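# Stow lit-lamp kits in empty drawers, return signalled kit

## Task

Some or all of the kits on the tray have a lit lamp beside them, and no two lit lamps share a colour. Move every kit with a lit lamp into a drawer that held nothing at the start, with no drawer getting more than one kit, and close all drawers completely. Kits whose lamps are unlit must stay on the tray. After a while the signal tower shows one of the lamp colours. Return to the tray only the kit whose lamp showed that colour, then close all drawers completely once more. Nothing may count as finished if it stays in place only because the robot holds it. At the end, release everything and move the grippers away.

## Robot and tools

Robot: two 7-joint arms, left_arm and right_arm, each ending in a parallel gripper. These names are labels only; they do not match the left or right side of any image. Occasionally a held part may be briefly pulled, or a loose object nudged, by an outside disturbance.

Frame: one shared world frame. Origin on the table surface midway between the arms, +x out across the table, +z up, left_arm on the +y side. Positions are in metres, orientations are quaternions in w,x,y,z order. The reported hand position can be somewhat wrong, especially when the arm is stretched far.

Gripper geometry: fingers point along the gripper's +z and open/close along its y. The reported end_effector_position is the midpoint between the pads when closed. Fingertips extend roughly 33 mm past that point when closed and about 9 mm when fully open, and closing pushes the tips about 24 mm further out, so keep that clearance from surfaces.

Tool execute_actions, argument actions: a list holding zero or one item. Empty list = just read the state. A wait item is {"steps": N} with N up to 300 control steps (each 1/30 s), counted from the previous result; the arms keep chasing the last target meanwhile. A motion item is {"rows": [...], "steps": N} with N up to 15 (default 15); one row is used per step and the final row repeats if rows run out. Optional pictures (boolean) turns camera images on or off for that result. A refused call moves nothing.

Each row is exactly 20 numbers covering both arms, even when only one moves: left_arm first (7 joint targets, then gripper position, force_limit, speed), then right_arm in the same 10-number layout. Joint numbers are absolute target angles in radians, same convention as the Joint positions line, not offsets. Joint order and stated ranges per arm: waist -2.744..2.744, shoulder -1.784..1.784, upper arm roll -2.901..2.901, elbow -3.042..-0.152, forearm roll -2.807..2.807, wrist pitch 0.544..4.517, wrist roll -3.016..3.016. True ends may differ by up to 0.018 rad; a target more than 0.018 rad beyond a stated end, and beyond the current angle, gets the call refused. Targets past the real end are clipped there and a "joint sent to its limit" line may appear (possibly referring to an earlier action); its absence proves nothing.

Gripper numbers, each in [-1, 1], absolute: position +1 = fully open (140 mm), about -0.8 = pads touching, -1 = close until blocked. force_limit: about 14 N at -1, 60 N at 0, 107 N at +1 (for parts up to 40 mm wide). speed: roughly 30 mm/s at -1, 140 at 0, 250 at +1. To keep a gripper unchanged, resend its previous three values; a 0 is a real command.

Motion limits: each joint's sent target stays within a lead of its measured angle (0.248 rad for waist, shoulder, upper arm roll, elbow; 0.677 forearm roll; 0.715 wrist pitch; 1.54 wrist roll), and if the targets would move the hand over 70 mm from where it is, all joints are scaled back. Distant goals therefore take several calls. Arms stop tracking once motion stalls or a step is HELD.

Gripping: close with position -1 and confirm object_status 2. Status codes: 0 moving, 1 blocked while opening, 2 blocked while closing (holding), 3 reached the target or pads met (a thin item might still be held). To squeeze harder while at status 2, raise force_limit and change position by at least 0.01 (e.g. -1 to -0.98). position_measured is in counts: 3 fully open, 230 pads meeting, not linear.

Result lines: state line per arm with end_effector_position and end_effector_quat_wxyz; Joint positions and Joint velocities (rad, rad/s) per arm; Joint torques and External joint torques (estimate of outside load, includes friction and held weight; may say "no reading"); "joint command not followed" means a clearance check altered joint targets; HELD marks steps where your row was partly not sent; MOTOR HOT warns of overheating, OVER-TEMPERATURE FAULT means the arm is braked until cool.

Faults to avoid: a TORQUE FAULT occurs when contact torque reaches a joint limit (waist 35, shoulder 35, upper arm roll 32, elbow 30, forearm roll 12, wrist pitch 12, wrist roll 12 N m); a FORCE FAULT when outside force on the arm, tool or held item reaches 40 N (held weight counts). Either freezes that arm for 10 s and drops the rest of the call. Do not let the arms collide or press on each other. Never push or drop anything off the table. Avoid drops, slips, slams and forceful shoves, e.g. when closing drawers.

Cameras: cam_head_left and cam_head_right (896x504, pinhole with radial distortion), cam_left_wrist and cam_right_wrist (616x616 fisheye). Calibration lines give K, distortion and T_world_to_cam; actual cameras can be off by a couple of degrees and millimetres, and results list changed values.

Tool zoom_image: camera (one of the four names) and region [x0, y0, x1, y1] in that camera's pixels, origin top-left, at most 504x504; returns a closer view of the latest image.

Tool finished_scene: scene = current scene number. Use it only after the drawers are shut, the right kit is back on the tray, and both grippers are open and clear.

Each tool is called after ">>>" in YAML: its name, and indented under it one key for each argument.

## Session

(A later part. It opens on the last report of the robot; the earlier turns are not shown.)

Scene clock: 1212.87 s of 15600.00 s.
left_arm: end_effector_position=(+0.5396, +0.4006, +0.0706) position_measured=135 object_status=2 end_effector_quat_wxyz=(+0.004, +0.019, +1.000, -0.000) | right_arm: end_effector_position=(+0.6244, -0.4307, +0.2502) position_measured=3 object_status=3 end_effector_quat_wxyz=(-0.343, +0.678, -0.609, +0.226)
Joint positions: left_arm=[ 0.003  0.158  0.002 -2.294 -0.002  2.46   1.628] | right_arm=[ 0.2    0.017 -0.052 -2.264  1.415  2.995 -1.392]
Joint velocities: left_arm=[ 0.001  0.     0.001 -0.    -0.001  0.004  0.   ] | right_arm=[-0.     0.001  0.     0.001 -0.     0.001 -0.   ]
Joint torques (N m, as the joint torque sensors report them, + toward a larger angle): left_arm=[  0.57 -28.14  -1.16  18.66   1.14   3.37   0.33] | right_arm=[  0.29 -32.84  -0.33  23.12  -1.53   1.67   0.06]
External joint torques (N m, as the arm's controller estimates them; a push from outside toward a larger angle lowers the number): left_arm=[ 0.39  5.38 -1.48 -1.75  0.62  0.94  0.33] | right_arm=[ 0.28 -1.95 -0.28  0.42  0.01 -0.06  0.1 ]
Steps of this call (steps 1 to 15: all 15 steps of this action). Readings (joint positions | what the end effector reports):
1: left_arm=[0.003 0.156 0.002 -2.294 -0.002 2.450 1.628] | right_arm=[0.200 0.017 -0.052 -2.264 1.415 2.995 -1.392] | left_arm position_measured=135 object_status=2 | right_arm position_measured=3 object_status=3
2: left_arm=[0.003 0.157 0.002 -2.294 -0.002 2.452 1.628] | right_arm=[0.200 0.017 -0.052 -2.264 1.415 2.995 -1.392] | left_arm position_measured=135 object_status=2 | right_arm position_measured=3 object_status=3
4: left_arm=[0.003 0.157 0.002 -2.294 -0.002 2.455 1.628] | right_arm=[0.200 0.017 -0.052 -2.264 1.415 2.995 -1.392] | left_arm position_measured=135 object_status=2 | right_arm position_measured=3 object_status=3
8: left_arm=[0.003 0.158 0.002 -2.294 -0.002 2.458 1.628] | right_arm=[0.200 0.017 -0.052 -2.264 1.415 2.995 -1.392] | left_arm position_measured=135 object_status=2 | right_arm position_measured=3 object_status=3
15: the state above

Contact at .071. Release, retreat, regrip handle.

>>> execute_actions:
  actions:
    - {"rows":[[0.004,0.155,0,-2.294,0,2.454,1.635,0.2,0,-0.3,0.2,0.017,-0.05,-2.264,1.415,2.995,-1.392,1,0,0]],"steps":15}
  pictures: false

>>> execute_actions:
  actions:
    - {"rows":[[0.004,0.1004,0,-2.2772,0,2.375,1.635,0.2,0,-0.3,0.2,0.017,-0.05,-2.264,1.415,2.995,-1.392,1,0,0]],"steps":12}
  pictures: false

>>> execute_actions:
  actions:
    - {"rows":[[0.004,0.0277,0,-2.2382,0,2.262,1.635,-0.1,0,-0.3,0.2,0.017,-0.05,-2.264,1.415,2.995,-1.392,1,0,0]],"steps":12}
  pictures: false

>>> execute_actions:
  actions:
    - {"rows":[[0.1,-0.2,0,-2.48,0,2.29,1.73,-0.1,0,-0.3,0.2,0.017,-0.05,-2.264,1.415,2.995,-1.392,1,0,0]],"steps":15}
  pictures: false

>>> execute_actions:
  actions:
    - {"rows":[[0.218,-0.4,0,-2.73,0,2.35,1.825,-0.1,0,-0.3,0.2,0.017,-0.05,-2.264,1.415,2.995,-1.392,1,0,0]],"steps":15}
  pictures: false

>>> execute_actions:
  actions:
    - {"rows":[[0.218,-0.3,0,-2.79,0,2.6,1.825,-0.1,0,-0.3,0.2,0.017,-0.05,-2.264,1.415,2.995,-1.392,1,0,0]],"steps":15}
  pictures: false

>>> execute_actions:
  actions:
    - {"rows":[[0.218,-0.2,0,-2.81,0,2.8,1.825,-0.1,0,-0.3,0.2,0.017,-0.05,-2.264,1.415,2.995,-1.392,1,0,0]],"steps":15}
  pictures: false

>>> execute_actions:
  actions:
    - {"rows":[[0.218,-0.113,0,-2.813,0,2.96,1.825,-0.1,0,-0.3,0.2,0.017,-0.05,-2.264,1.415,2.995,-1.392,1,0,0]],"steps":15}
  pictures: false

>>> execute_actions:
  actions:
    - {"rows":[[0.218,-0.113,0,-2.813,0,3.06,1.825,-0.1,0,-0.3,0.2,0.017,-0.05,-2.264,1.415,2.995,-1.392,1,0,0]],"steps":15}
  pictures: false

>>> execute_actions:
  actions:
    - {"rows":[[0.215,-0.113,0,-2.813,0,3.06,1.825,-1,0.3,-0.5,0.2,0.017,-0.05,-2.264,1.415,2.995,-1.392,1,0,0]],"steps":15}
  pictures: false

>>> execute_actions:
  actions:
    - {"steps":8}

Scene clock: 1250.33 s of 15600.00 s.
left_arm: end_effector_position=(+0.5394, +0.4006, +0.0711) position_measured=104 object_status=3 end_effector_quat_wxyz=(+0.004, +0.019, +1.000, -0.000) | right_arm: end_effector_position=(+0.6244, -0.4307, +0.2502) position_measured=3 object_status=3 end_effector_quat_wxyz=(-0.343, +0.678, -0.609, +0.226)
Joint positions: left_arm=[ 0.003  0.157  0.002 -2.294 -0.002  2.458  1.628] | right_arm=[ 0.2    0.017 -0.052 -2.264  1.415  2.995 -1.392]
Joint velocities: left_arm=[-0.    -0.001 -0.    -0.001  0.    -0.     0.   ] | right_arm=[ 0.001 -0.001 -0.001 -0.     0.    -0.    -0.   ]
Joint torques (N m, as the joint torque sensors report them, + toward a larger angle): left_arm=[ -0.18 -33.95  -0.66  19.44   1.16   1.99   0.48] | right_arm=[  0.1  -32.56  -0.38  23.    -1.54   1.67   0.05]
External joint torques (N m, as the arm's controller estimates them; a push from outside toward a larger angle lowers the number): left_arm=[-0.23 -0.42 -0.87 -0.99  0.63 -0.44  0.48] | right_arm=[ 0.02 -1.64 -0.39  0.32 -0.01 -0.05  0.09]
Steps of this call (steps 1 to 15: the robot went on to your last target; steps 16 to 90: nothing new was sent; then 33.97 s passed at rest; steps 91 to 105: all 15 steps of this action). Readings (joint positions | what the end effector reports):
91: left_arm=[0.003 0.157 0.002 -2.294 -0.002 2.460 1.628] | right_arm=[0.200 0.017 -0.052 -2.264 1.415 2.995 -1.392] | left_arm position_measured=135 object_status=0 | right_arm position_measured=3 object_status=3
92: left_arm=[0.003 0.157 0.002 -2.294 -0.002 2.460 1.628] | right_arm=[0.200 0.017 -0.052 -2.264 1.415 2.995 -1.392] | left_arm position_measured=134 object_status=0 | right_arm position_measured=3 object_status=3
94: left_arm=[0.003 0.157 0.002 -2.294 -0.002 2.459 1.628] | right_arm=[0.200 0.017 -0.052 -2.264 1.415 2.995 -1.392] | left_arm position_measured=118 object_status=0 | right_arm position_measured=3 object_status=3
98: left_arm=[0.003 0.157 0.002 -2.294 -0.002 2.459 1.628] | right_arm=[0.200 0.017 -0.052 -2.264 1.415 2.995 -1.392] | left_arm position_measured=104 object_status=0 | right_arm position_measured=3 object_status=3
105: the state above

Scene clock: 1250.73 s of 15600.00 s.
left_arm: end_effector_position=(+0.5405, +0.4006, +0.1019) position_measured=104 object_status=3 end_effector_quat_wxyz=(+0.005, +0.019, +1.000, -0.000) | right_arm: end_effector_position=(+0.6244, -0.4307, +0.2502) position_measured=3 object_status=3 end_effector_quat_wxyz=(-0.343, +0.678, -0.609, +0.226)
Joint positions: left_arm=[ 0.003  0.1    0.002 -2.276 -0.002  2.387  1.628] | right_arm=[ 0.2    0.017 -0.052 -2.264  1.415  2.995 -1.392]
Joint velocities: left_arm=[-0.001 -0.001  0.001 -0.001  0.    -0.048  0.   ] | right_arm=[-0.     0.001  0.    -0.002 -0.001 -0.001  0.   ]
Joint torques (N m, as the joint torque sensors report them, + toward a larger angle): left_arm=[ -0.29 -32.28  -1.31  20.25   1.19   1.78   0.47] | right_arm=[ -0.16 -32.58  -0.24  23.47  -1.55   1.65   0.04]
External joint torques (N m, as the arm's controller estimates them; a push from outside toward a larger angle lowers the number): left_arm=[-0.31  0.38 -1.43 -1.18  0.62 -0.69  0.47] | right_arm=[-0.19 -1.73 -0.2   0.87 -0.02 -0.07  0.09]
Steps of this call (steps 1 to 12: all 12 steps of this action). Readings (joint positions | what the end effector reports):
1: left_arm=[0.003 0.150 0.002 -2.294 -0.002 2.444 1.628] | right_arm=[0.200 0.017 -0.052 -2.264 1.415 2.995 -1.392] | left_arm position_measured=104 object_status=3 | right_arm position_measured=3 object_status=3
2: left_arm=[0.003 0.137 0.002 -2.292 -0.002 2.431 1.628] | right_arm=[0.200 0.017 -0.052 -2.264 1.415 2.995 -1.392] | left_arm position_measured=104 object_status=3 | right_arm position_measured=3 object_status=3
4: left_arm=[0.003 0.115 0.002 -2.283 -0.002 2.415 1.628] | right_arm=[0.200 0.017 -0.052 -2.264 1.415 2.995 -1.392] | left_arm position_measured=104 object_status=3 | right_arm position_measured=3 object_status=3
8: left_arm=[0.003 0.100 0.002 -2.276 -0.002 2.397 1.628] | right_arm=[0.200 0.017 -0.052 -2.264 1.415 2.995 -1.392] | left_arm position_measured=104 object_status=3 | right_arm position_measured=3 object_status=3
12: the state above

Scene clock: 1251.13 s of 15600.00 s.
left_arm: end_effector_position=(+0.5418, +0.4005, +0.1482) position_measured=141 object_status=0 end_effector_quat_wxyz=(+0.008, +0.019, +1.000, -0.000) | right_arm: end_effector_position=(+0.6244, -0.4307, +0.2502) position_measured=3 object_status=3 end_effector_quat_wxyz=(-0.343, +0.678, -0.609, +0.226)
Joint positions: left_arm=[ 0.003  0.026  0.002 -2.237 -0.002  2.278  1.628] | right_arm=[ 0.2    0.017 -0.052 -2.264  1.415  2.995 -1.392]
Joint velocities: left_arm=[-0.001  0.002  0.    -0.002  0.001 -0.074  0.   ] | right_arm=[-0.     0.001  0.    -0.     0.001 -0.001 -0.001]
Joint torques (N m, as the joint torque sensors report them, + toward a larger angle): left_arm=[  0.29 -29.59  -1.28  21.53   1.34   2.05   0.46] | right_arm=[  0.19 -32.61  -0.38  23.4   -1.56   1.63   0.07]
External joint torques (N m, as the arm's controller estimates them; a push from outside toward a larger angle lowers the number): left_arm=[ 0.36  1.58 -1.24 -1.04  0.71 -0.44  0.46] | right_arm=[ 0.22 -1.85 -0.29  0.81 -0.03 -0.1   0.11]
Steps of this call (steps 1 to 12: all 12 steps of this action). Readings (joint positions | what the end effector reports):
1: left_arm=[0.003 0.092 0.002 -2.273 -0.002 2.365 1.628] | right_arm=[0.200 0.017 -0.052 -2.264 1.415 2.995 -1.392] | left_arm position_measured=104 object_status=0 | right_arm position_measured=3 object_status=3
2: left_arm=[0.003 0.076 0.002 -2.266 -0.002 2.345 1.628] | right_arm=[0.200 0.017 -0.052 -2.264 1.415 2.995 -1.392] | left_arm position_measured=109 object_status=0 | right_arm position_measured=3 object_status=3
4: left_arm=[0.003 0.046 0.002 -2.249 -0.002 2.320 1.628] | right_arm=[0.200 0.017 -0.052 -2.264 1.415 2.995 -1.392] | left_arm position_measured=120 object_status=0 | right_arm position_measured=3 object_status=3
8: left_arm=[0.003 0.026 0.002 -2.236 -0.002 2.293 1.628] | right_arm=[0.200 0.017 -0.052 -2.264 1.415 2.995 -1.392] | left_arm position_measured=141 object_status=0 | right_arm position_measured=3 object_status=3
12: the state above

Scene clock: 1251.63 s of 15600.00 s.
left_arm: end_effector_position=(+0.4604, +0.4421, +0.1533) position_measured=141 object_status=3 end_effector_quat_wxyz=(+0.002, +0.009, +1.000, -0.000) | right_arm: end_effector_position=(+0.6244, -0.4307, +0.2502) position_measured=3 object_status=3 end_effector_quat_wxyz=(-0.343, +0.678, -0.609, +0.226)
Joint positions: left_arm=[ 0.098 -0.198  0.003 -2.478 -0.001  2.285  1.704] | right_arm=[ 0.2    0.017 -0.052 -2.264  1.415  2.995 -1.392]
Joint velocities: left_arm=[-0.    -0.003 -0.001 -0.006 -0.     0.003  0.063] | right_arm=[ 0.    -0.     0.    -0.001 -0.001 -0.     0.001]
Joint torques (N m, as the joint torque sensors report them, + toward a larger angle): left_arm=[  0.39 -24.12  -1.77  20.32   1.21   3.22   0.59] | right_arm=[ -0.06 -32.86  -0.29  23.1   -1.55   1.56   0.04]
External joint torques (N m, as the arm's controller estimates them; a push from outside toward a larger angle lowers the number): left_arm=[ 0.39 -0.93 -1.58 -2.06  0.58  0.78  0.59] | right_arm=[-0.08 -1.95 -0.25  0.44 -0.01 -0.17  0.08]
Steps of this call (steps 1 to 15: all 15 steps of this action). Readings (joint positions | what the end effector reports):
1: left_arm=[0.016 -0.009 -0.005 -2.283 -0.001 2.284 1.635] | right_arm=[0.200 0.017 -0.052 -2.264 1.415 2.995 -1.392] | left_arm position_measured=141 object_status=0 | right_arm position_measured=3 object_status=3
2: left_arm=[0.035 -0.062 -0.008 -2.344 -0.001 2.284 1.643] | right_arm=[0.200 0.017 -0.052 -2.264 1.415 2.995 -1.392] | left_arm position_measured=141 object_status=3 | right_arm position_measured=3 object_status=3
4: left_arm=[0.072 -0.143 -0.002 -2.422 -0.001 2.284 1.659] | right_arm=[0.200 0.017 -0.052 -2.264 1.415 2.995 -1.392] | left_arm position_measured=141 object_status=3 | right_arm position_measured=3 object_status=3
8: left_arm=[0.097 -0.193 0.004 -2.467 -0.001 2.285 1.682] | right_arm=[0.200 0.017 -0.052 -2.264 1.415 2.995 -1.392] | left_arm position_measured=141 object_status=3 | right_arm position_measured=3 object_status=3
15: the state above

Scene clock: 1252.13 s of 15600.00 s.
left_arm: end_effector_position=(+0.3804, +0.4777, +0.1342) position_measured=141 object_status=3 end_effector_quat_wxyz=(+0.006, -0.004, +1.000, +0.001) | right_arm: end_effector_position=(+0.6244, -0.4307, +0.2502) position_measured=3 object_status=3 end_effector_quat_wxyz=(-0.343, +0.678, -0.609, +0.226)
Joint positions: left_arm=[ 0.215 -0.398  0.003 -2.728 -0.001  2.342  1.795] | right_arm=[ 0.2    0.017 -0.052 -2.264  1.415  2.995 -1.392]
Joint velocities: left_arm=[ 0.    -0.005 -0.    -0.005 -0.002  0.023  0.078] | right_arm=[ 0.001 -0.001  0.    -0.    -0.    -0.     0.   ]
Joint torques (N m, as the joint torque sensors report them, + toward a larger angle): left_arm=[  0.83 -17.21  -2.21  20.72   0.96   3.08   0.46] | right_arm=[  0.57 -32.52  -0.07  23.04  -1.51   1.66   0.06]
External joint torques (N m, as the arm's controller estimates them; a push from outside toward a larger angle lowers the number): left_arm=[ 0.84 -1.6  -1.81 -1.09  0.36  0.65  0.46] | right_arm=[ 0.66 -1.66  0.09  0.4   0.02 -0.08  0.11]
Steps of this call (steps 1 to 15: all 15 steps of this action). Readings (joint positions | what the end effector reports):
1: left_arm=[0.116 -0.233 -0.006 -2.524 -0.001 2.299 1.713] | right_arm=[0.200 0.017 -0.052 -2.264 1.415 2.995 -1.392] | left_arm position_measured=141 object_status=3 | right_arm position_measured=3 object_status=3
2: left_arm=[0.142 -0.285 -0.007 -2.586 -0.001 2.307 1.723] | right_arm=[0.200 0.017 -0.052 -2.264 1.415 2.995 -1.392] | left_arm position_measured=141 object_status=3 | right_arm position_measured=3 object_status=3
4: left_arm=[0.187 -0.353 0.000 -2.670 -0.001 2.317 1.741] | right_arm=[0.200 0.017 -0.052 -2.264 1.415 2.995 -1.392] | left_arm position_measured=141 object_status=3 | right_arm position_measured=3 object_status=3
8: left_arm=[0.213 -0.391 0.003 -2.720 -0.001 2.331 1.769] | right_arm=[0.200 0.017 -0.052 -2.264 1.415 2.995 -1.392] | left_arm position_measured=141 object_status=3 | right_arm position_measured=3 object_status=3
15: the state above

Scene clock: 1252.63 s of 15600.00 s.
left_arm: end_effector_position=(+0.4004, +0.4825, +0.0954) position_measured=141 object_status=3 end_effector_quat_wxyz=(+0.046, +0.005, +0.999, +0.010) | right_arm: end_effector_position=(+0.6244, -0.4307, +0.2502) position_measured=3 object_status=3 end_effector_quat_wxyz=(-0.343, +0.678, -0.609, +0.226)
Joint positions: left_arm=[ 0.215 -0.301  0.003 -2.79  -0.001  2.583  1.814] | right_arm=[ 0.2    0.017 -0.052 -2.264  1.415  2.995 -1.392]
Joint velocities: left_arm=[ 0.001 -0.002  0.001 -0.    -0.     0.081  0.015] | right_arm=[ 0.001  0.     0.002  0.     0.    -0.    -0.001]
Joint torques (N m, as the joint torque sensors report them, + toward a larger angle): left_arm=[  1.55 -16.23  -1.37  19.44   0.91   3.44   0.43] | right_arm=[  0.07 -32.64  -0.13  23.2   -1.55   1.66   0.08]
External joint torques (N m, as the arm's controller estimates them; a push from outside toward a larger angle lowers the number): left_arm=[ 1.52  1.07 -1.1  -0.6   0.41  0.85  0.43] | right_arm=[-0.08 -1.68 -0.23  0.46  0.   -0.05  0.12]
Steps of this call (steps 1 to 15: all 15 steps of this action). Readings (joint positions | what the end effector reports):
1: left_arm=[0.215 -0.383 0.003 -2.736 -0.001 2.386 1.798] | right_arm=[0.200 0.017 -0.052 -2.264 1.415 2.995 -1.392] | left_arm position_measured=141 object_status=3 | right_arm position_measured=3 object_status=3
2: left_arm=[0.215 -0.358 0.003 -2.750 -0.001 2.426 1.800] | right_arm=[0.200 0.017 -0.052 -2.264 1.415 2.995 -1.392] | left_arm position_measured=141 object_status=3 | right_arm position_measured=3 object_status=3
4: left_arm=[0.215 -0.320 0.003 -2.776 -0.001 2.480 1.803] | right_arm=[0.200 0.017 -0.052 -2.264 1.415 2.995 -1.392] | left_arm position_measured=141 object_status=3 | right_arm position_measured=3 object_status=3
8: left_arm=[0.215 -0.301 0.003 -2.790 -0.001 2.541 1.809] | right_arm=[0.200 0.017 -0.052 -2.264 1.415 2.995 -1.392] | left_arm position_measured=141 object_status=3 | right_arm position_measured=3 object_status=3
15: the state above

Scene clock: 1253.13 s of 15600.00 s.
left_arm: end_effector_position=(+0.4247, +0.4884, +0.0722) position_measured=141 object_status=3 end_effector_quat_wxyz=(+0.086, +0.007, +0.996, +0.020) | right_arm: end_effector_position=(+0.6244, -0.4307, +0.2502) position_measured=3 object_status=3 end_effector_quat_wxyz=(-0.343, +0.678, -0.609, +0.226)
Joint positions: left_arm=[ 0.215 -0.202  0.003 -2.811 -0.001  2.785  1.817] | right_arm=[ 0.2    0.017 -0.052 -2.264  1.415  2.995 -1.392]
Joint velocities: left_arm=[ 0.001  0.001  0.001 -0.     0.001  0.069  0.001] | right_arm=[-0.     0.001 -0.001 -0.    -0.001 -0.    -0.001]
Joint torques (N m, as the joint torque sensors report them, + toward a larger angle): left_arm=[  1.2  -16.72  -1.18  18.58   0.79   3.67   0.45] | right_arm=[  0.17 -32.58  -0.31  23.19  -1.52   1.63   0.04]
External joint torques (N m, as the arm's controller estimates them; a push from outside toward a larger angle lowers the number): left_arm=[ 1.17  2.49 -1.01  0.11  0.36  0.91  0.45] | right_arm=[ 0.22 -1.68 -0.21  0.52  0.01 -0.11  0.08]
Steps of this call (steps 1 to 15: all 15 steps of this action). Readings (joint positions | what the end effector reports):
1: left_arm=[0.215 -0.284 0.003 -2.791 -0.001 2.620 1.814] | right_arm=[0.200 0.017 -0.052 -2.264 1.415 2.995 -1.392] | left_arm position_measured=141 object_status=3 | right_arm position_measured=3 object_status=3
2: left_arm=[0.215 -0.257 0.003 -2.793 -0.001 2.653 1.815] | right_arm=[0.200 0.017 -0.052 -2.264 1.415 2.995 -1.392] | left_arm position_measured=141 object_status=3 | right_arm position_measured=3 object_status=3
4: left_arm=[0.215 -0.221 0.003 -2.804 -0.001 2.699 1.815] | right_arm=[0.200 0.017 -0.052 -2.264 1.415 2.995 -1.392] | left_arm position_measured=141 object_status=3 | right_arm position_measured=3 object_status=3
8: left_arm=[0.215 -0.203 0.003 -2.811 -0.001 2.750 1.816] | right_arm=[0.200 0.017 -0.052 -2.264 1.415 2.995 -1.392] | left_arm position_measured=141 object_status=3 | right_arm position_measured=3 object_status=3
15: the state above

Scene clock: 1253.63 s of 15600.00 s.
left_arm: end_effector_position=(+0.4463, +0.4936, +0.0577) position_measured=141 object_status=3 end_effector_quat_wxyz=(+0.120, +0.007, +0.992, +0.029) | right_arm: end_effector_position=(+0.6244, -0.4307, +0.2502) position_measured=3 object_status=3 end_effector_quat_wxyz=(-0.343, +0.678, -0.609, +0.226)
Joint positions: left_arm=[ 0.215 -0.115  0.002 -2.814 -0.001  2.947  1.818] | right_arm=[ 0.2    0.017 -0.052 -2.264  1.415  2.995 -1.392]
Joint velocities: left_arm=[ 0.002 -0.     0.002  0.     0.     0.055  0.001] | right_arm=[ 0.001 -0.001  0.     0.    -0.     0.     0.001]
Joint torques (N m, as the joint torque sensors report them, + toward a larger angle): left_arm=[  0.89 -18.81  -0.76  16.93   0.77   3.71   0.44] | right_arm=[  0.   -32.54  -0.47  23.23  -1.55   1.64   0.05]
External joint torques (N m, as the arm's controller estimates them; a push from outside toward a larger angle lowers the number): left_arm=[ 0.85  2.28 -0.69 -0.35  0.42  0.79  0.44] | right_arm=[-0.05 -1.57 -0.45  0.54 -0.01 -0.08  0.09]
Steps of this call (steps 1 to 15: all 15 steps of this action). Readings (joint positions | what the end effector reports):
1: left_arm=[0.215 -0.186 0.003 -2.808 -0.001 2.814 1.817] | right_arm=[0.200 0.017 -0.052 -2.264 1.415 2.995 -1.392] | left_arm position_measured=141 object_status=3 | right_arm position_measured=3 object_status=3
2: left_arm=[0.215 -0.163 0.002 -2.807 -0.001 2.841 1.818] | right_arm=[0.200 0.017 -0.052 -2.264 1.415 2.995 -1.392] | left_arm position_measured=141 object_status=3 | right_arm position_measured=3 object_status=3
4: left_arm=[0.215 -0.132 0.002 -2.812 -0.001 2.878 1.818] | right_arm=[0.200 0.017 -0.052 -2.264 1.415 2.995 -1.392] | left_arm position_measured=141 object_status=3 | right_arm position_measured=3 object_status=3
8: left_arm=[0.215 -0.116 0.002 -2.814 -0.001 2.920 1.818] | right_arm=[0.200 0.017 -0.052 -2.264 1.415 2.995 -1.392] | left_arm position_measured=141 object_status=3 | right_arm position_measured=3 object_status=3
15: the state above

Scene clock: 1254.13 s of 15600.00 s.
left_arm: end_effector_position=(+0.4739, +0.5002, +0.0756) position_measured=141 object_status=3 end_effector_quat_wxyz=(+0.169, +0.007, +0.985, +0.041) | right_arm: end_effector_position=(+0.6244, -0.4307, +0.2502) position_measured=3 object_status=3 end_effector_quat_wxyz=(-0.343, +0.678, -0.609, +0.226)
Joint positions: left_arm=[ 0.215 -0.114  0.002 -2.814 -0.001  3.05   1.818] | right_arm=[ 0.2    0.017 -0.052 -2.264  1.415  2.995 -1.392]
Joint velocities: left_arm=[-0.001  0.    -0.001  0.     0.     0.033  0.002] | right_arm=[ 0.     0.001 -0.    -0.001 -0.001  0.     0.001]
Joint torques (N m, as the joint torque sensors report them, + toward a larger angle): left_arm=[  0.84 -20.72  -1.49  17.36   0.82   3.75   0.38] | right_arm=[  0.51 -32.41  -0.16  23.08  -1.57   1.62   0.05]
External joint torques (N m, as the arm's controller estimates them; a push from outside toward a larger angle lowers the number): left_arm=[ 0.79  0.5  -1.42 -0.09  0.47  0.66  0.38] | right_arm=[ 0.49 -1.47 -0.13  0.4  -0.03 -0.11  0.09]
Steps of this call (steps 1 to 15: all 15 steps of this action). Readings (joint positions | what the end effector reports):
1: left_arm=[0.215 -0.114 0.002 -2.815 -0.001 2.964 1.818] | right_arm=[0.200 0.017 -0.052 -2.264 1.415 2.995 -1.392] | left_arm position_measured=141 object_status=3 | right_arm position_measured=3 object_status=3
2: left_arm=[0.215 -0.114 0.002 -2.815 -0.001 2.981 1.818] | right_arm=[0.200 0.017 -0.052 -2.264 1.415 2.995 -1.392] | left_arm position_measured=141 object_status=3 | right_arm position_measured=3 object_status=3
4: left_arm=[0.215 -0.114 0.002 -2.814 -0.001 3.006 1.818] | right_arm=[0.200 0.017 -0.052 -2.264 1.415 2.995 -1.392] | left_arm position_measured=141 object_status=3 | right_arm position_measured=3 object_status=3
8: left_arm=[0.215 -0.114 0.002 -2.814 -0.001 3.033 1.818] | right_arm=[0.200 0.017 -0.052 -2.264 1.415 2.995 -1.392] | left_arm position_measured=141 object_status=3 | right_arm position_measured=3 object_status=3
15: the state above

Scene clock: 1254.63 s of 15600.00 s.
left_arm: end_effector_position=(+0.4756, +0.4990, +0.0765) position_measured=194 object_status=0 end_effector_quat_wxyz=(+0.172, +0.009, +0.984, +0.042) | right_arm: end_effector_position=(+0.6244, -0.4307, +0.2502) position_measured=3 object_status=3 end_effector_quat_wxyz=(-0.343, +0.678, -0.609, +0.226)
Joint positions: left_arm=[ 0.214 -0.114  0.    -2.814 -0.001  3.055  1.819] | right_arm=[ 0.2    0.017 -0.052 -2.264  1.415  2.995 -1.392]
Joint velocities: left_arm=[-0.     0.001 -0.001 -0.     0.     0.    -0.001] | right_arm=[ 0.     0.    -0.     0.001  0.001 -0.001  0.   ]
Joint torques (N m, as the joint torque sensors report them, + toward a larger angle): left_arm=[ -0.58 -20.44   0.27  18.07   0.71   3.94   0.39] | right_arm=[ -0.05 -32.71  -0.38  23.34  -1.5    1.61   0.05]
External joint torques (N m, as the arm's controller estimates them; a push from outside toward a larger angle lowers the number): left_arm=[-0.51  0.75  0.44  0.67  0.34  0.85  0.4 ] | right_arm=[-0.05 -1.75 -0.32  0.6   0.04 -0.12  0.09]
Steps of this call (steps 1 to 15: all 15 steps of this action). Readings (joint positions | what the end effector reports):
1: left_arm=[0.215 -0.114 0.002 -2.814 -0.001 3.051 1.818] | right_arm=[0.200 0.017 -0.052 -2.264 1.415 2.995 -1.392] | left_arm position_measured=141 object_status=0 | right_arm position_measured=3 object_status=3
2: left_arm=[0.215 -0.114 0.002 -2.814 -0.001 3.052 1.818] | right_arm=[0.200 0.017 -0.052 -2.264 1.415 2.995 -1.392] | left_arm position_measured=145 object_status=0 | right_arm position_measured=3 object_status=3
4: left_arm=[0.215 -0.114 0.002 -2.814 -0.001 3.053 1.818] | right_arm=[0.200 0.017 -0.052 -2.264 1.415 2.995 -1.392] | left_arm position_measured=155 object_status=0 | right_arm position_measured=3 object_status=3
8: left_arm=[0.215 -0.114 0.002 -2.814 -0.001 3.055 1.818] | right_arm=[0.200 0.017 -0.052 -2.264 1.415 2.995 -1.392] | left_arm position_measured=173 object_status=0 | right_arm position_measured=3 object_status=3
15: the state above

Scene clock: 1254.90 s of 15600.00 s.
left_arm: end_effector_position=(+0.4756, +0.4990, +0.0765) position_measured=194 object_status=2 end_effector_quat_wxyz=(+0.172, +0.009, +0.984, +0.042) | right_arm: end_effector_position=(+0.6244, -0.4307, +0.2502) position_measured=3 object_status=3 end_effector_quat_wxyz=(-0.343, +0.678, -0.609, +0.226)
Joint positions: left_arm=[ 0.214 -0.114  0.    -2.814 -0.001  3.055  1.819] | right_arm=[ 0.2    0.017 -0.052 -2.264  1.415  2.995 -1.392]
Joint velocities: left_arm=[ 0.001  0.     0.001 -0.     0.001  0.    -0.001] | right_arm=[ 0.001  0.    -0.001 -0.001  0.    -0.     0.   ]
Joint torques (N m, as the joint torque sensors report them, + toward a larger angle): left_arm=[  0.15 -20.59   0.67  16.93   0.69   3.92   0.44] | right_arm=[  0.21 -32.38  -0.27  23.29  -1.54   1.64   0.09]
External joint torques (N m, as the arm's controller estimates them; a push from outside toward a larger angle lowers the number): left_arm=[ 0.11  0.61  0.74 -0.5   0.34  0.81  0.44] | right_arm=[ 0.18 -1.46 -0.23  0.61 -0.01 -0.09  0.13]
Steps of this call (steps 1 to 8: the robot went on to your last target). Readings (joint positions | what the end effector reports):
1: left_arm=[0.214 -0.114 0.000 -2.814 -0.001 3.055 1.819] | right_arm=[0.200 0.017 -0.052 -2.264 1.415 2.995 -1.392] | left_arm position_measured=194 object_status=0 | right_arm position_measured=3 object_status=3
2: left_arm=[0.214 -0.114 0.000 -2.814 -0.001 3.055 1.819] | right_arm=[0.200 0.017 -0.052 -2.264 1.415 2.995 -1.392] | left_arm position_measured=194 object_status=0 | right_arm position_measured=3 object_status=3
4: left_arm=[0.214 -0.114 0.000 -2.814 -0.001 3.055 1.819] | right_arm=[0.200 0.017 -0.052 -2.264 1.415 2.995 -1.392] | left_arm position_measured=194 object_status=2 | right_arm position_measured=3 object_status=3
8: the state above
camera_calibration (this result's frames):
cam_left_wrist: T_world_to_cam=[[0.172101, 0.981391, 0.085166, -0.569908], [0.703762, -0.182987, 0.686466, -0.2828], [0.689275, -0.058205, -0.722158, -0.0528673], [0, 0, 0, 1]] pos_world=[0.333546, 0.504477, 0.204491]
cam_right_wrist: T_world_to_cam=[[-0.683739, -0.0236102, -0.729344, 0.596418], [-0.419471, 0.830558, 0.366356, 0.519292], [0.597113, 0.556431, -0.577789, 0.187605], [0, 0, 0, 1]] pos_world=[0.513601, -0.52161, 0.353144]

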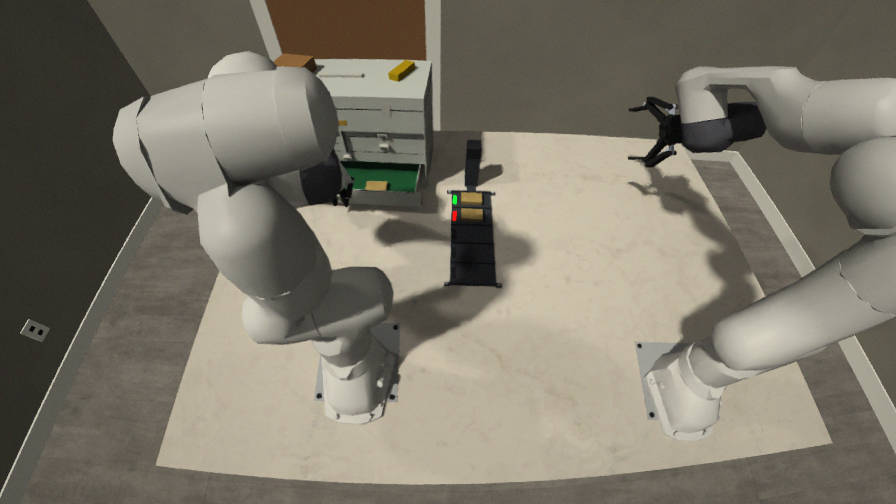

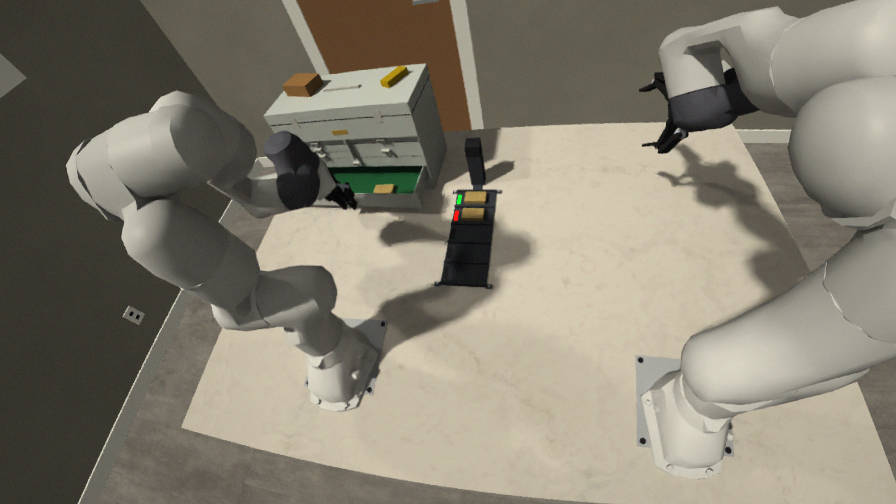

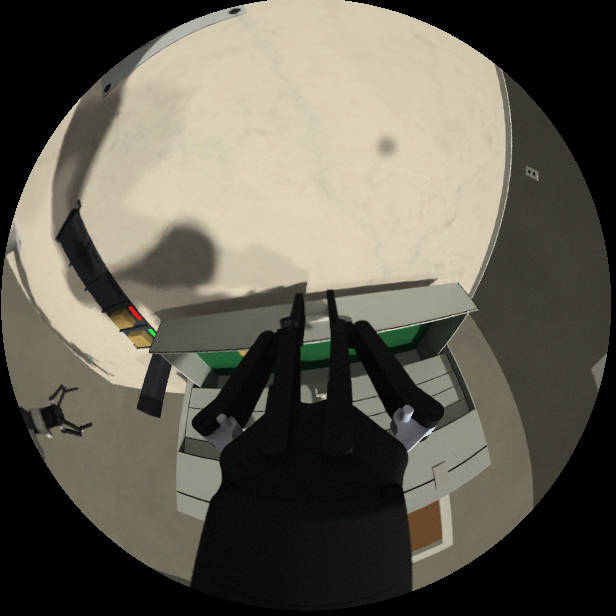

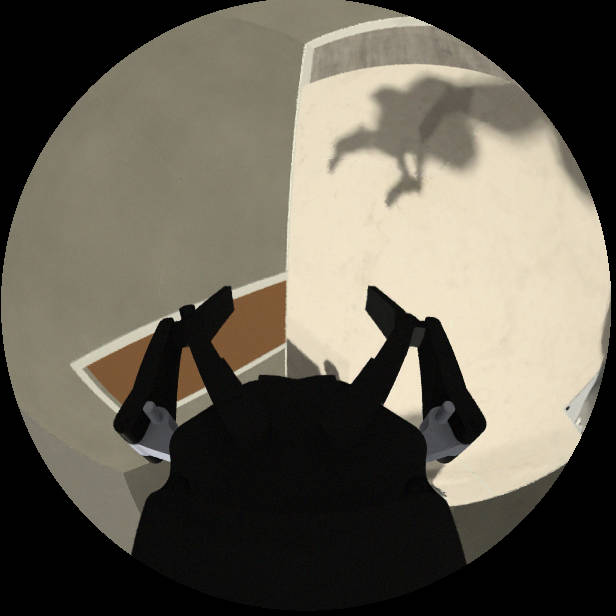

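>>> execute_actions:
  actions:
    - {"rows":[[0.202,-0.061,0,-2.749,0,3.043,1.812,-1,0.3,-0.5,0.2,0.017,-0.05,-2.264,1.415,2.995,-1.392,1,0,0]],"steps":12}
  pictures: false

>>> execute_actions:
  actions:
    - {"rows":[[0.19,-0.007,0,-2.68,0,3.027,1.802,-1,0.3,-0.5,0.2,0.017,-0.05,-2.264,1.415,2.995,-1.392,1,0,0]],"steps":12}
  pictures: false

>>> execute_actions:
  actions:
    - {"rows":[[0.18,0.044,0,-2.611,0,3.008,1.793,-1,0.3,-0.5,0.2,0.017,-0.05,-2.264,1.415,2.995,-1.392,1,0,0]],"steps":12}
  pictures: false

>>> execute_actions:
  actions:
    - {"rows":[[0.17,0.095,0,-2.541,0,2.987,1.783,-1,0.3,-0.5,0.2,0.017,-0.05,-2.264,1.415,2.995,-1.392,1,0,0]],"steps":12}
  pictures: false

>>> execute_actions:
  actions:
    - {"rows":[[0.16,0.145,0,-2.468,0,2.964,1.775,-1,0.3,-0.5,0.2,0.017,-0.05,-2.264,1.415,2.995,-1.392,1,0,0]],"steps":12}
  pictures: false

>>> execute_actions:
  actions:
    - {"rows":[[0.155,0.175,0,-2.424,0,2.949,1.772,-1,0.3,-0.5,0.2,0.017,-0.05,-2.264,1.415,2.995,-1.392,1,0,0]],"steps":12}
  pictures: false

>>> execute_actions:
  actions:
    - {"rows":[[0.153,0.187,0,-2.406,0,2.943,1.772,-1,0.3,-0.5,0.2,0.017,-0.05,-2.264,1.415,2.995,-1.392,1,0,0]],"steps":15}
  pictures: false

>>> execute_actions:
  actions:
    - {"rows":[[0.152,0.196,0,-2.393,0,2.939,1.772,-1,0.3,-0.5,0.2,0.017,-0.05,-2.264,1.415,2.995,-1.392,1,0,0]],"steps":15}
  pictures: false

Scene clock: 1280.83 s of 15600.00 s.
left_arm: end_effector_position=(+0.4954, +0.4982, +0.0763) position_measured=194 object_status=2 end_effector_quat_wxyz=(+0.172, +0.013, +0.984, +0.040) | right_arm: end_effector_position=(+0.6244, -0.4307, +0.2502) position_measured=3 object_status=3 end_effector_quat_wxyz=(-0.343, +0.678, -0.609, +0.226)
Joint positions: left_arm=[ 0.203 -0.065  0.    -2.753 -0.001  3.043  1.816] | right_arm=[ 0.2    0.017 -0.052 -2.264  1.415  2.995 -1.392]
Joint velocities: left_arm=[-0.001  0.002  0.002  0.005 -0.    -0.007 -0.003] | right_arm=[-0.    -0.001  0.     0.     0.001 -0.001  0.001]
Joint torques (N m, as the joint torque sensors report them, + toward a larger angle): left_arm=[ -1.01 -21.16   0.41  18.98   0.79   3.35  -0.04] | right_arm=[  0.28 -32.8    0.04  22.81  -1.54   1.59   0.03]
External joint torques (N m, as the arm's controller estimates them; a push from outside toward a larger angle lowers the number): left_arm=[-1.07  2.    0.41  1.43  0.44  0.25 -0.04] | right_arm=[ 0.35 -1.87  0.17  0.11 -0.01 -0.14  0.07]
Steps of this call (steps 1 to 15: the robot went on to your last target; steps 16 to 90: nothing new was sent; then 22.53 s passed at rest; steps 91 to 102: all 12 steps of this action). Readings (joint positions | what the end effector reports):
91: left_arm=[0.212 -0.104 0.001 -2.801 -0.001 3.052 1.819] | right_arm=[0.200 0.017 -0.052 -2.264 1.415 2.995 -1.392] | left_arm position_measured=194 object_status=2 | right_arm position_measured=3 object_status=3
92: left_arm=[0.209 -0.090 0.000 -2.784 -0.001 3.050 1.819] | right_arm=[0.200 0.017 -0.052 -2.264 1.415 2.995 -1.392] | left_arm position_measured=194 object_status=2 | right_arm position_measured=3 object_status=3
94: left_arm=[0.205 -0.073 0.000 -2.765 -0.001 3.048 1.818] | right_arm=[0.200 0.017 -0.052 -2.264 1.415 2.995 -1.392] | left_arm position_measured=194 object_status=2 | right_arm position_measured=3 object_status=3
98: left_arm=[0.204 -0.065 0.000 -2.755 -0.001 3.045 1.817] | right_arm=[0.200 0.017 -0.052 -2.264 1.415 2.995 -1.392] | left_arm position_measured=194 object_status=2 | right_arm position_measured=3 object_status=3
102: the state above

Scene clock: 1281.23 s of 15600.00 s.
left_arm: end_effector_position=(+0.5178, +0.4970, +0.0761) position_measured=194 object_status=2 end_effector_quat_wxyz=(+0.172, +0.015, +0.984, +0.039) | right_arm: end_effector_position=(+0.6244, -0.4307, +0.2502) position_measured=3 object_status=3 end_effector_quat_wxyz=(-0.343, +0.678, -0.609, +0.226)
Joint positions: left_arm=[ 0.192 -0.011  0.    -2.684 -0.001  3.028  1.808] | right_arm=[ 0.2    0.017 -0.052 -2.264  1.415  2.995 -1.392]
Joint velocities: left_arm=[-0.001  0.002  0.001  0.004 -0.001 -0.009 -0.008] | right_arm=[ 0.002  0.001 -0.    -0.001 -0.    -0.    -0.001]
Joint torques (N m, as the joint torque sensors report them, + toward a larger angle): left_arm=[ -1.44 -22.57  -0.14  19.09   0.73   3.35  -0.09] | right_arm=[  0.45 -32.43   0.17  23.02  -1.56   1.65   0.04]
External joint torques (N m, as the arm's controller estimates them; a push from outside toward a larger angle lowers the number): left_arm=[-1.43  2.64 -0.12  1.34  0.35  0.26 -0.08] | right_arm=[ 0.38 -1.72  0.16  0.47 -0.03 -0.06  0.08]
Steps of this call (steps 1 to 12: all 12 steps of this action). Readings (joint positions | what the end effector reports):
1: left_arm=[0.201 -0.053 0.001 -2.739 -0.001 3.039 1.816] | right_arm=[0.200 0.017 -0.052 -2.264 1.415 2.995 -1.392] | left_arm position_measured=194 object_status=2 | right_arm position_measured=3 object_status=3
2: left_arm=[0.197 -0.038 0.000 -2.719 -0.001 3.036 1.814] | right_arm=[0.200 0.017 -0.052 -2.264 1.415 2.995 -1.392] | left_arm position_measured=194 object_status=2 | right_arm position_measured=3 object_status=3
4: left_arm=[0.194 -0.020 0.000 -2.698 -0.001 3.033 1.812] | right_arm=[0.200 0.017 -0.052 -2.264 1.415 2.995 -1.392] | left_arm position_measured=194 object_status=2 | right_arm position_measured=3 object_status=3
8: left_arm=[0.192 -0.012 0.000 -2.686 -0.001 3.030 1.809] | right_arm=[0.200 0.017 -0.052 -2.264 1.415 2.995 -1.392] | left_arm position_measured=194 object_status=2 | right_arm position_measured=3 object_status=3
12: the state above

Scene clock: 1281.63 s of 15600.00 s.
left_arm: end_effector_position=(+0.5396, +0.4958, +0.0758) position_measured=194 object_status=2 end_effector_quat_wxyz=(+0.172, +0.015, +0.984, +0.037) | right_arm: end_effector_position=(+0.6244, -0.4307, +0.2502) position_measured=3 object_status=3 end_effector_quat_wxyz=(-0.343, +0.678, -0.609, +0.226)
Joint positions: left_arm=[ 0.181  0.04   0.    -2.616 -0.001  3.009  1.798] | right_arm=[ 0.2    0.017 -0.052 -2.264  1.415  2.995 -1.392]
Joint velocities: left_arm=[ 0.001  0.001  0.     0.005  0.001 -0.01  -0.007] | right_arm=[ 0.001 -0.     0.    -0.     0.     0.001  0.001]
Joint torques (N m, as the joint torque sensors report them, + toward a larger angle): left_arm=[ -1.16 -24.83   0.36  19.3    0.75   3.29  -0.07] | right_arm=[  0.05 -32.6   -0.33  23.1   -1.49   1.66   0.04]
External joint torques (N m, as the arm's controller estimates them; a push from outside toward a larger angle lowers the number): left_arm=[-1.2   2.48  0.27  1.23  0.37  0.19 -0.06] | right_arm=[ 0.03 -1.54 -0.29  0.34  0.05 -0.08  0.08]
Steps of this call (steps 1 to 12: all 12 steps of this action). Readings (joint positions | what the end effector reports):
1: left_arm=[0.190 -0.000 0.001 -2.670 -0.001 3.022 1.807] | right_arm=[0.200 0.017 -0.052 -2.264 1.415 2.995 -1.392] | left_arm position_measured=194 object_status=2 | right_arm position_measured=3 object_status=3
2: left_arm=[0.186 0.015 0.000 -2.650 -0.001 3.019 1.805] | right_arm=[0.200 0.017 -0.052 -2.264 1.415 2.995 -1.392] | left_arm position_measured=194 object_status=2 | right_arm position_measured=3 object_status=3
4: left_arm=[0.183 0.032 0.000 -2.629 -0.001 3.016 1.803] | right_arm=[0.200 0.017 -0.052 -2.264 1.415 2.995 -1.392] | left_arm position_measured=194 object_status=2 | right_arm position_measured=3 object_status=3
8: left_arm=[0.182 0.040 0.000 -2.617 -0.001 3.011 1.800] | right_arm=[0.200 0.017 -0.052 -2.264 1.415 2.995 -1.392] | left_arm position_measured=194 object_status=2 | right_arm position_measured=3 object_status=3
12: the state above

Scene clock: 1282.03 s of 15600.00 s.
left_arm: end_effector_position=(+0.5617, +0.4945, +0.0755) position_measured=194 object_status=2 end_effector_quat_wxyz=(+0.172, +0.015, +0.984, +0.035) | right_arm: end_effector_position=(+0.6244, -0.4307, +0.2502) position_measured=3 object_status=3 end_effector_quat_wxyz=(-0.343, +0.678, -0.609, +0.226)
Joint positions: left_arm=[ 0.172  0.091  0.    -2.545 -0.001  2.989  1.789] | right_arm=[ 0.2    0.017 -0.052 -2.264  1.415  2.995 -1.392]
Joint velocities: left_arm=[-0.001  0.001 -0.     0.007  0.    -0.011 -0.007] | right_arm=[ 0.     0.    -0.    -0.001 -0.001 -0.001 -0.   ]
Joint torques (N m, as the joint torque sensors report them, + toward a larger angle): left_arm=[ -0.86 -26.79   0.19  19.99   0.8    3.26   0.03] | right_arm=[  0.15 -32.75  -0.18  22.94  -1.58   1.64   0.02]
External joint torques (N m, as the arm's controller estimates them; a push from outside toward a larger angle lowers the number): left_arm=[-0.77  2.55  0.19  1.55  0.39  0.16  0.04] | right_arm=[ 0.13 -1.88 -0.14  0.31 -0.05 -0.09  0.07]
Steps of this call (steps 1 to 12: all 12 steps of this action). Readings (joint positions | what the end effector reports):
1: left_arm=[0.179 0.051 0.001 -2.600 -0.001 3.003 1.797] | right_arm=[0.200 0.017 -0.052 -2.264 1.415 2.995 -1.392] | left_arm position_measured=194 object_status=2 | right_arm position_measured=3 object_status=3
2: left_arm=[0.176 0.066 0.000 -2.581 -0.001 3.000 1.796] | right_arm=[0.200 0.017 -0.052 -2.264 1.415 2.995 -1.392] | left_arm position_measured=194 object_status=2 | right_arm position_measured=3 object_status=3
4: left_arm=[0.173 0.082 0.000 -2.559 -0.001 2.996 1.794] | right_arm=[0.200 0.017 -0.052 -2.264 1.415 2.995 -1.392] | left_arm position_measured=194 object_status=2 | right_arm position_measured=3 object_status=3
8: left_arm=[0.172 0.090 0.000 -2.547 -0.001 2.991 1.791] | right_arm=[0.200 0.017 -0.052 -2.264 1.415 2.995 -1.392] | left_arm position_measured=194 object_status=2 | right_arm position_measured=3 object_status=3
12: the state above

Scene clock: 1282.43 s of 15600.00 s.
left_arm: end_effector_position=(+0.5840, +0.4932, +0.0752) position_measured=194 object_status=2 end_effector_quat_wxyz=(+0.172, +0.016, +0.984, +0.033) | right_arm: end_effector_position=(+0.6244, -0.4307, +0.2502) position_measured=3 object_status=3 end_effector_quat_wxyz=(-0.343, +0.678, -0.609, +0.226)
Joint positions: left_arm=[ 0.162  0.141  0.    -2.472 -0.001  2.965  1.781] | right_arm=[ 0.2    0.017 -0.052 -2.264  1.415  2.995 -1.392]
Joint velocities: left_arm=[-0.001  0.001 -0.001  0.007  0.    -0.012 -0.007] | right_arm=[-0.001 -0.     0.    -0.    -0.001  0.     0.002]
Joint torques (N m, as the joint torque sensors report them, + toward a larger angle): left_arm=[ -1.78 -29.34   0.57  20.85   0.85   3.3   -0.14] | right_arm=[  0.46 -32.8   -0.43  23.27  -1.55   1.67   0.02]
External joint torques (N m, as the arm's controller estimates them; a push from outside toward a larger angle lowers the number): left_arm=[-1.74  2.13  0.48  1.99  0.42  0.19 -0.14] | right_arm=[ 0.62 -1.9  -0.21  0.6  -0.02 -0.08  0.06]
Steps of this call (steps 1 to 12: all 12 steps of this action). Readings (joint positions | what the end effector reports):
1: left_arm=[0.170 0.102 0.000 -2.529 -0.001 2.982 1.788] | right_arm=[0.200 0.017 -0.052 -2.264 1.415 2.995 -1.392] | left_arm position_measured=194 object_status=2 | right_arm position_measured=3 object_status=3
2: left_arm=[0.167 0.116 0.000 -2.509 -0.001 2.978 1.787] | right_arm=[0.200 0.017 -0.052 -2.264 1.415 2.995 -1.392] | left_arm position_measured=194 object_status=2 | right_arm position_measured=3 object_status=3
4: left_arm=[0.164 0.133 0.000 -2.487 -0.001 2.974 1.785] | right_arm=[0.200 0.017 -0.052 -2.264 1.415 2.995 -1.392] | left_arm position_measured=194 object_status=2 | right_arm position_measured=3 object_status=3
8: left_arm=[0.162 0.141 0.000 -2.474 -0.001 2.968 1.782] | right_arm=[0.200 0.017 -0.052 -2.264 1.415 2.995 -1.392] | left_arm position_measured=194 object_status=2 | right_arm position_measured=3 object_status=3
12: the state above

Scene clock: 1282.83 s of 15600.00 s.
left_arm: end_effector_position=(+0.5972, +0.4924, +0.0751) position_measured=194 object_status=2 end_effector_quat_wxyz=(+0.171, +0.016, +0.985, +0.033) | right_arm: end_effector_position=(+0.6244, -0.4307, +0.2502) position_measured=3 object_status=3 end_effector_quat_wxyz=(-0.343, +0.678, -0.609, +0.226)
Joint positions: left_arm=[ 0.157  0.171  0.    -2.428 -0.001  2.95   1.777] | right_arm=[ 0.2    0.017 -0.052 -2.264  1.415  2.995 -1.392]
Joint velocities: left_arm=[-0.     0.002  0.002  0.005 -0.001 -0.009 -0.003] | right_arm=[ 0.    -0.     0.001 -0.     0.     0.001 -0.   ]
Joint torques (N m, as the joint torque sensors report them, + toward a larger angle): left_arm=[ -1.13 -29.73   0.48  21.41   0.89   3.35   0.04] | right_arm=[  0.31 -33.    -0.04  23.1   -1.56   1.65   0.05]
External joint torques (N m, as the arm's controller estimates them; a push from outside toward a larger angle lowers the number): left_arm=[-1.14  2.81  0.3   2.44  0.46  0.27  0.04] | right_arm=[ 0.3  -2.12  0.01  0.46 -0.02 -0.08  0.09]
Steps of this call (steps 1 to 12: all 12 steps of this action). Readings (joint positions | what the end effector reports):
1: left_arm=[0.161 0.148 0.000 -2.463 -0.001 2.961 1.781] | right_arm=[0.200 0.017 -0.052 -2.264 1.415 2.995 -1.392] | left_arm position_measured=194 object_status=2 | right_arm position_measured=3 object_status=3
2: left_arm=[0.159 0.156 0.000 -2.451 -0.001 2.959 1.780] | right_arm=[0.200 0.017 -0.052 -2.264 1.415 2.995 -1.392] | left_arm position_measured=194 object_status=2 | right_arm position_measured=3 object_status=3
4: left_arm=[0.158 0.166 0.000 -2.437 -0.001 2.956 1.779] | right_arm=[0.200 0.017 -0.052 -2.264 1.415 2.995 -1.392] | left_arm position_measured=194 object_status=2 | right_arm position_measured=3 object_status=3
8: left_arm=[0.157 0.171 0.000 -2.429 -0.001 2.952 1.777] | right_arm=[0.200 0.017 -0.052 -2.264 1.415 2.995 -1.392] | left_arm position_measured=194 object_status=2 | right_arm position_measured=3 object_status=3
12: the state above

Scene clock: 1283.33 s of 15600.00 s.
left_arm: end_effector_position=(+0.6025, +0.4921, +0.0750) position_measured=194 object_status=2 end_effector_quat_wxyz=(+0.171, +0.017, +0.985, +0.032) | right_arm: end_effector_position=(+0.6244, -0.4307, +0.2502) position_measured=3 object_status=3 end_effector_quat_wxyz=(-0.343, +0.678, -0.609, +0.226)
Joint positions: left_arm=[ 0.155  0.183  0.    -2.41  -0.001  2.943  1.775] | right_arm=[ 0.2    0.017 -0.052 -2.264  1.415  2.995 -1.392]
Joint velocities: left_arm=[ 0.    -0.     0.001  0.001 -0.    -0.001 -0.001] | right_arm=[-0.    -0.    -0.001 -0.    -0.     0.     0.001]
Joint torques (N m, as the joint torque sensors report them, + toward a larger angle): left_arm=[ -1.96 -30.01   0.    21.31   0.98   3.35  -0.11] | right_arm=[  0.51 -32.68  -0.42  23.25  -1.54   1.62   0.  ]
External joint torques (N m, as the arm's controller estimates them; a push from outside toward a larger angle lowers the number): left_arm=[-2.09  3.05 -0.31  2.19  0.56  0.25 -0.11] | right_arm=[ 0.59 -1.84 -0.28  0.62 -0.02 -0.11  0.04]
Steps of this call (steps 1 to 15: all 15 steps of this action). Readings (joint positions | what the end effector reports):
1: left_arm=[0.157 0.174 0.000 -2.424 -0.001 2.948 1.777] | right_arm=[0.200 0.017 -0.052 -2.264 1.415 2.995 -1.392] | left_arm position_measured=194 object_status=2 | right_arm position_measured=3 object_status=3
2: left_arm=[0.156 0.177 0.000 -2.419 -0.001 2.947 1.776] | right_arm=[0.200 0.017 -0.052 -2.264 1.415 2.995 -1.392] | left_arm position_measured=194 object_status=2 | right_arm position_measured=3 object_status=3
4: left_arm=[0.155 0.181 0.000 -2.413 -0.001 2.946 1.776] | right_arm=[0.200 0.017 -0.052 -2.264 1.415 2.995 -1.392] | left_arm position_measured=194 object_status=2 | right_arm position_measured=3 object_status=3
8: left_arm=[0.155 0.183 0.000 -2.410 -0.001 2.944 1.776] | right_arm=[0.200 0.017 -0.052 -2.264 1.415 2.995 -1.392] | left_arm position_measured=194 object_status=2 | right_arm position_measured=3 object_status=3
15: the state above

Scene clock: 1283.83 s of 15600.00 s.
left_arm: end_effector_position=(+0.6042, +0.4920, +0.0750) position_measured=194 object_status=2 end_effector_quat_wxyz=(+0.169, +0.017, +0.985, +0.032) | right_arm: end_effector_position=(+0.6244, -0.4307, +0.2502) position_measured=3 object_status=3 end_effector_quat_wxyz=(-0.343, +0.678, -0.609, +0.226)
Joint positions: left_arm=[ 0.154  0.188  0.    -2.399 -0.001  2.932  1.775] | right_arm=[ 0.2    0.017 -0.052 -2.264  1.415  2.995 -1.392]
Joint velocities: left_arm=[-0.001 -0.    -0.003 -0.001 -0.001 -0.002  0.001] | right_arm=[ 0.001 -0.     0.001 -0.    -0.001 -0.001  0.   ]
Joint torques (N m, as the joint torque sensors report them, + toward a larger angle): left_arm=[ -1.55 -27.92   0.35  22.15   0.91   4.38  -0.06] | right_arm=[  0.14 -32.42  -0.67  23.17  -1.58   1.64   0.06]
External joint torques (N m, as the arm's controller estimates them; a push from outside toward a larger angle lowers the number): left_arm=[-1.46  5.33  0.27  2.98  0.47  1.29 -0.06] | right_arm=[-0.04 -1.43 -0.78  0.45 -0.03 -0.07  0.1 ]
Steps of this call (steps 1 to 15: all 15 steps of this action). Readings (joint positions | what the end effector reports):
1: left_arm=[0.155 0.185 0.000 -2.407 -0.001 2.941 1.775] | right_arm=[0.200 0.017 -0.052 -2.264 1.415 2.995 -1.392] | left_arm position_measured=194 object_status=2 | right_arm position_measured=3 object_status=3
2: left_arm=[0.154 0.187 0.000 -2.404 -0.001 2.940 1.775] | right_arm=[0.200 0.017 -0.052 -2.264 1.415 2.995 -1.392] | left_arm position_measured=194 object_status=2 | right_arm position_measured=3 object_status=3
4: left_arm=[0.154 0.187 0.000 -2.402 -0.001 2.936 1.775] | right_arm=[0.200 0.017 -0.052 -2.264 1.415 2.995 -1.392] | left_arm position_measured=194 object_status=2 | right_arm position_measured=3 object_status=3
8: left_arm=[0.154 0.188 0.000 -2.400 -0.001 2.933 1.775] | right_arm=[0.200 0.017 -0.052 -2.264 1.415 2.995 -1.392] | left_arm position_measured=194 object_status=2 | right_arm position_measured=3 object_status=3
15: the state above


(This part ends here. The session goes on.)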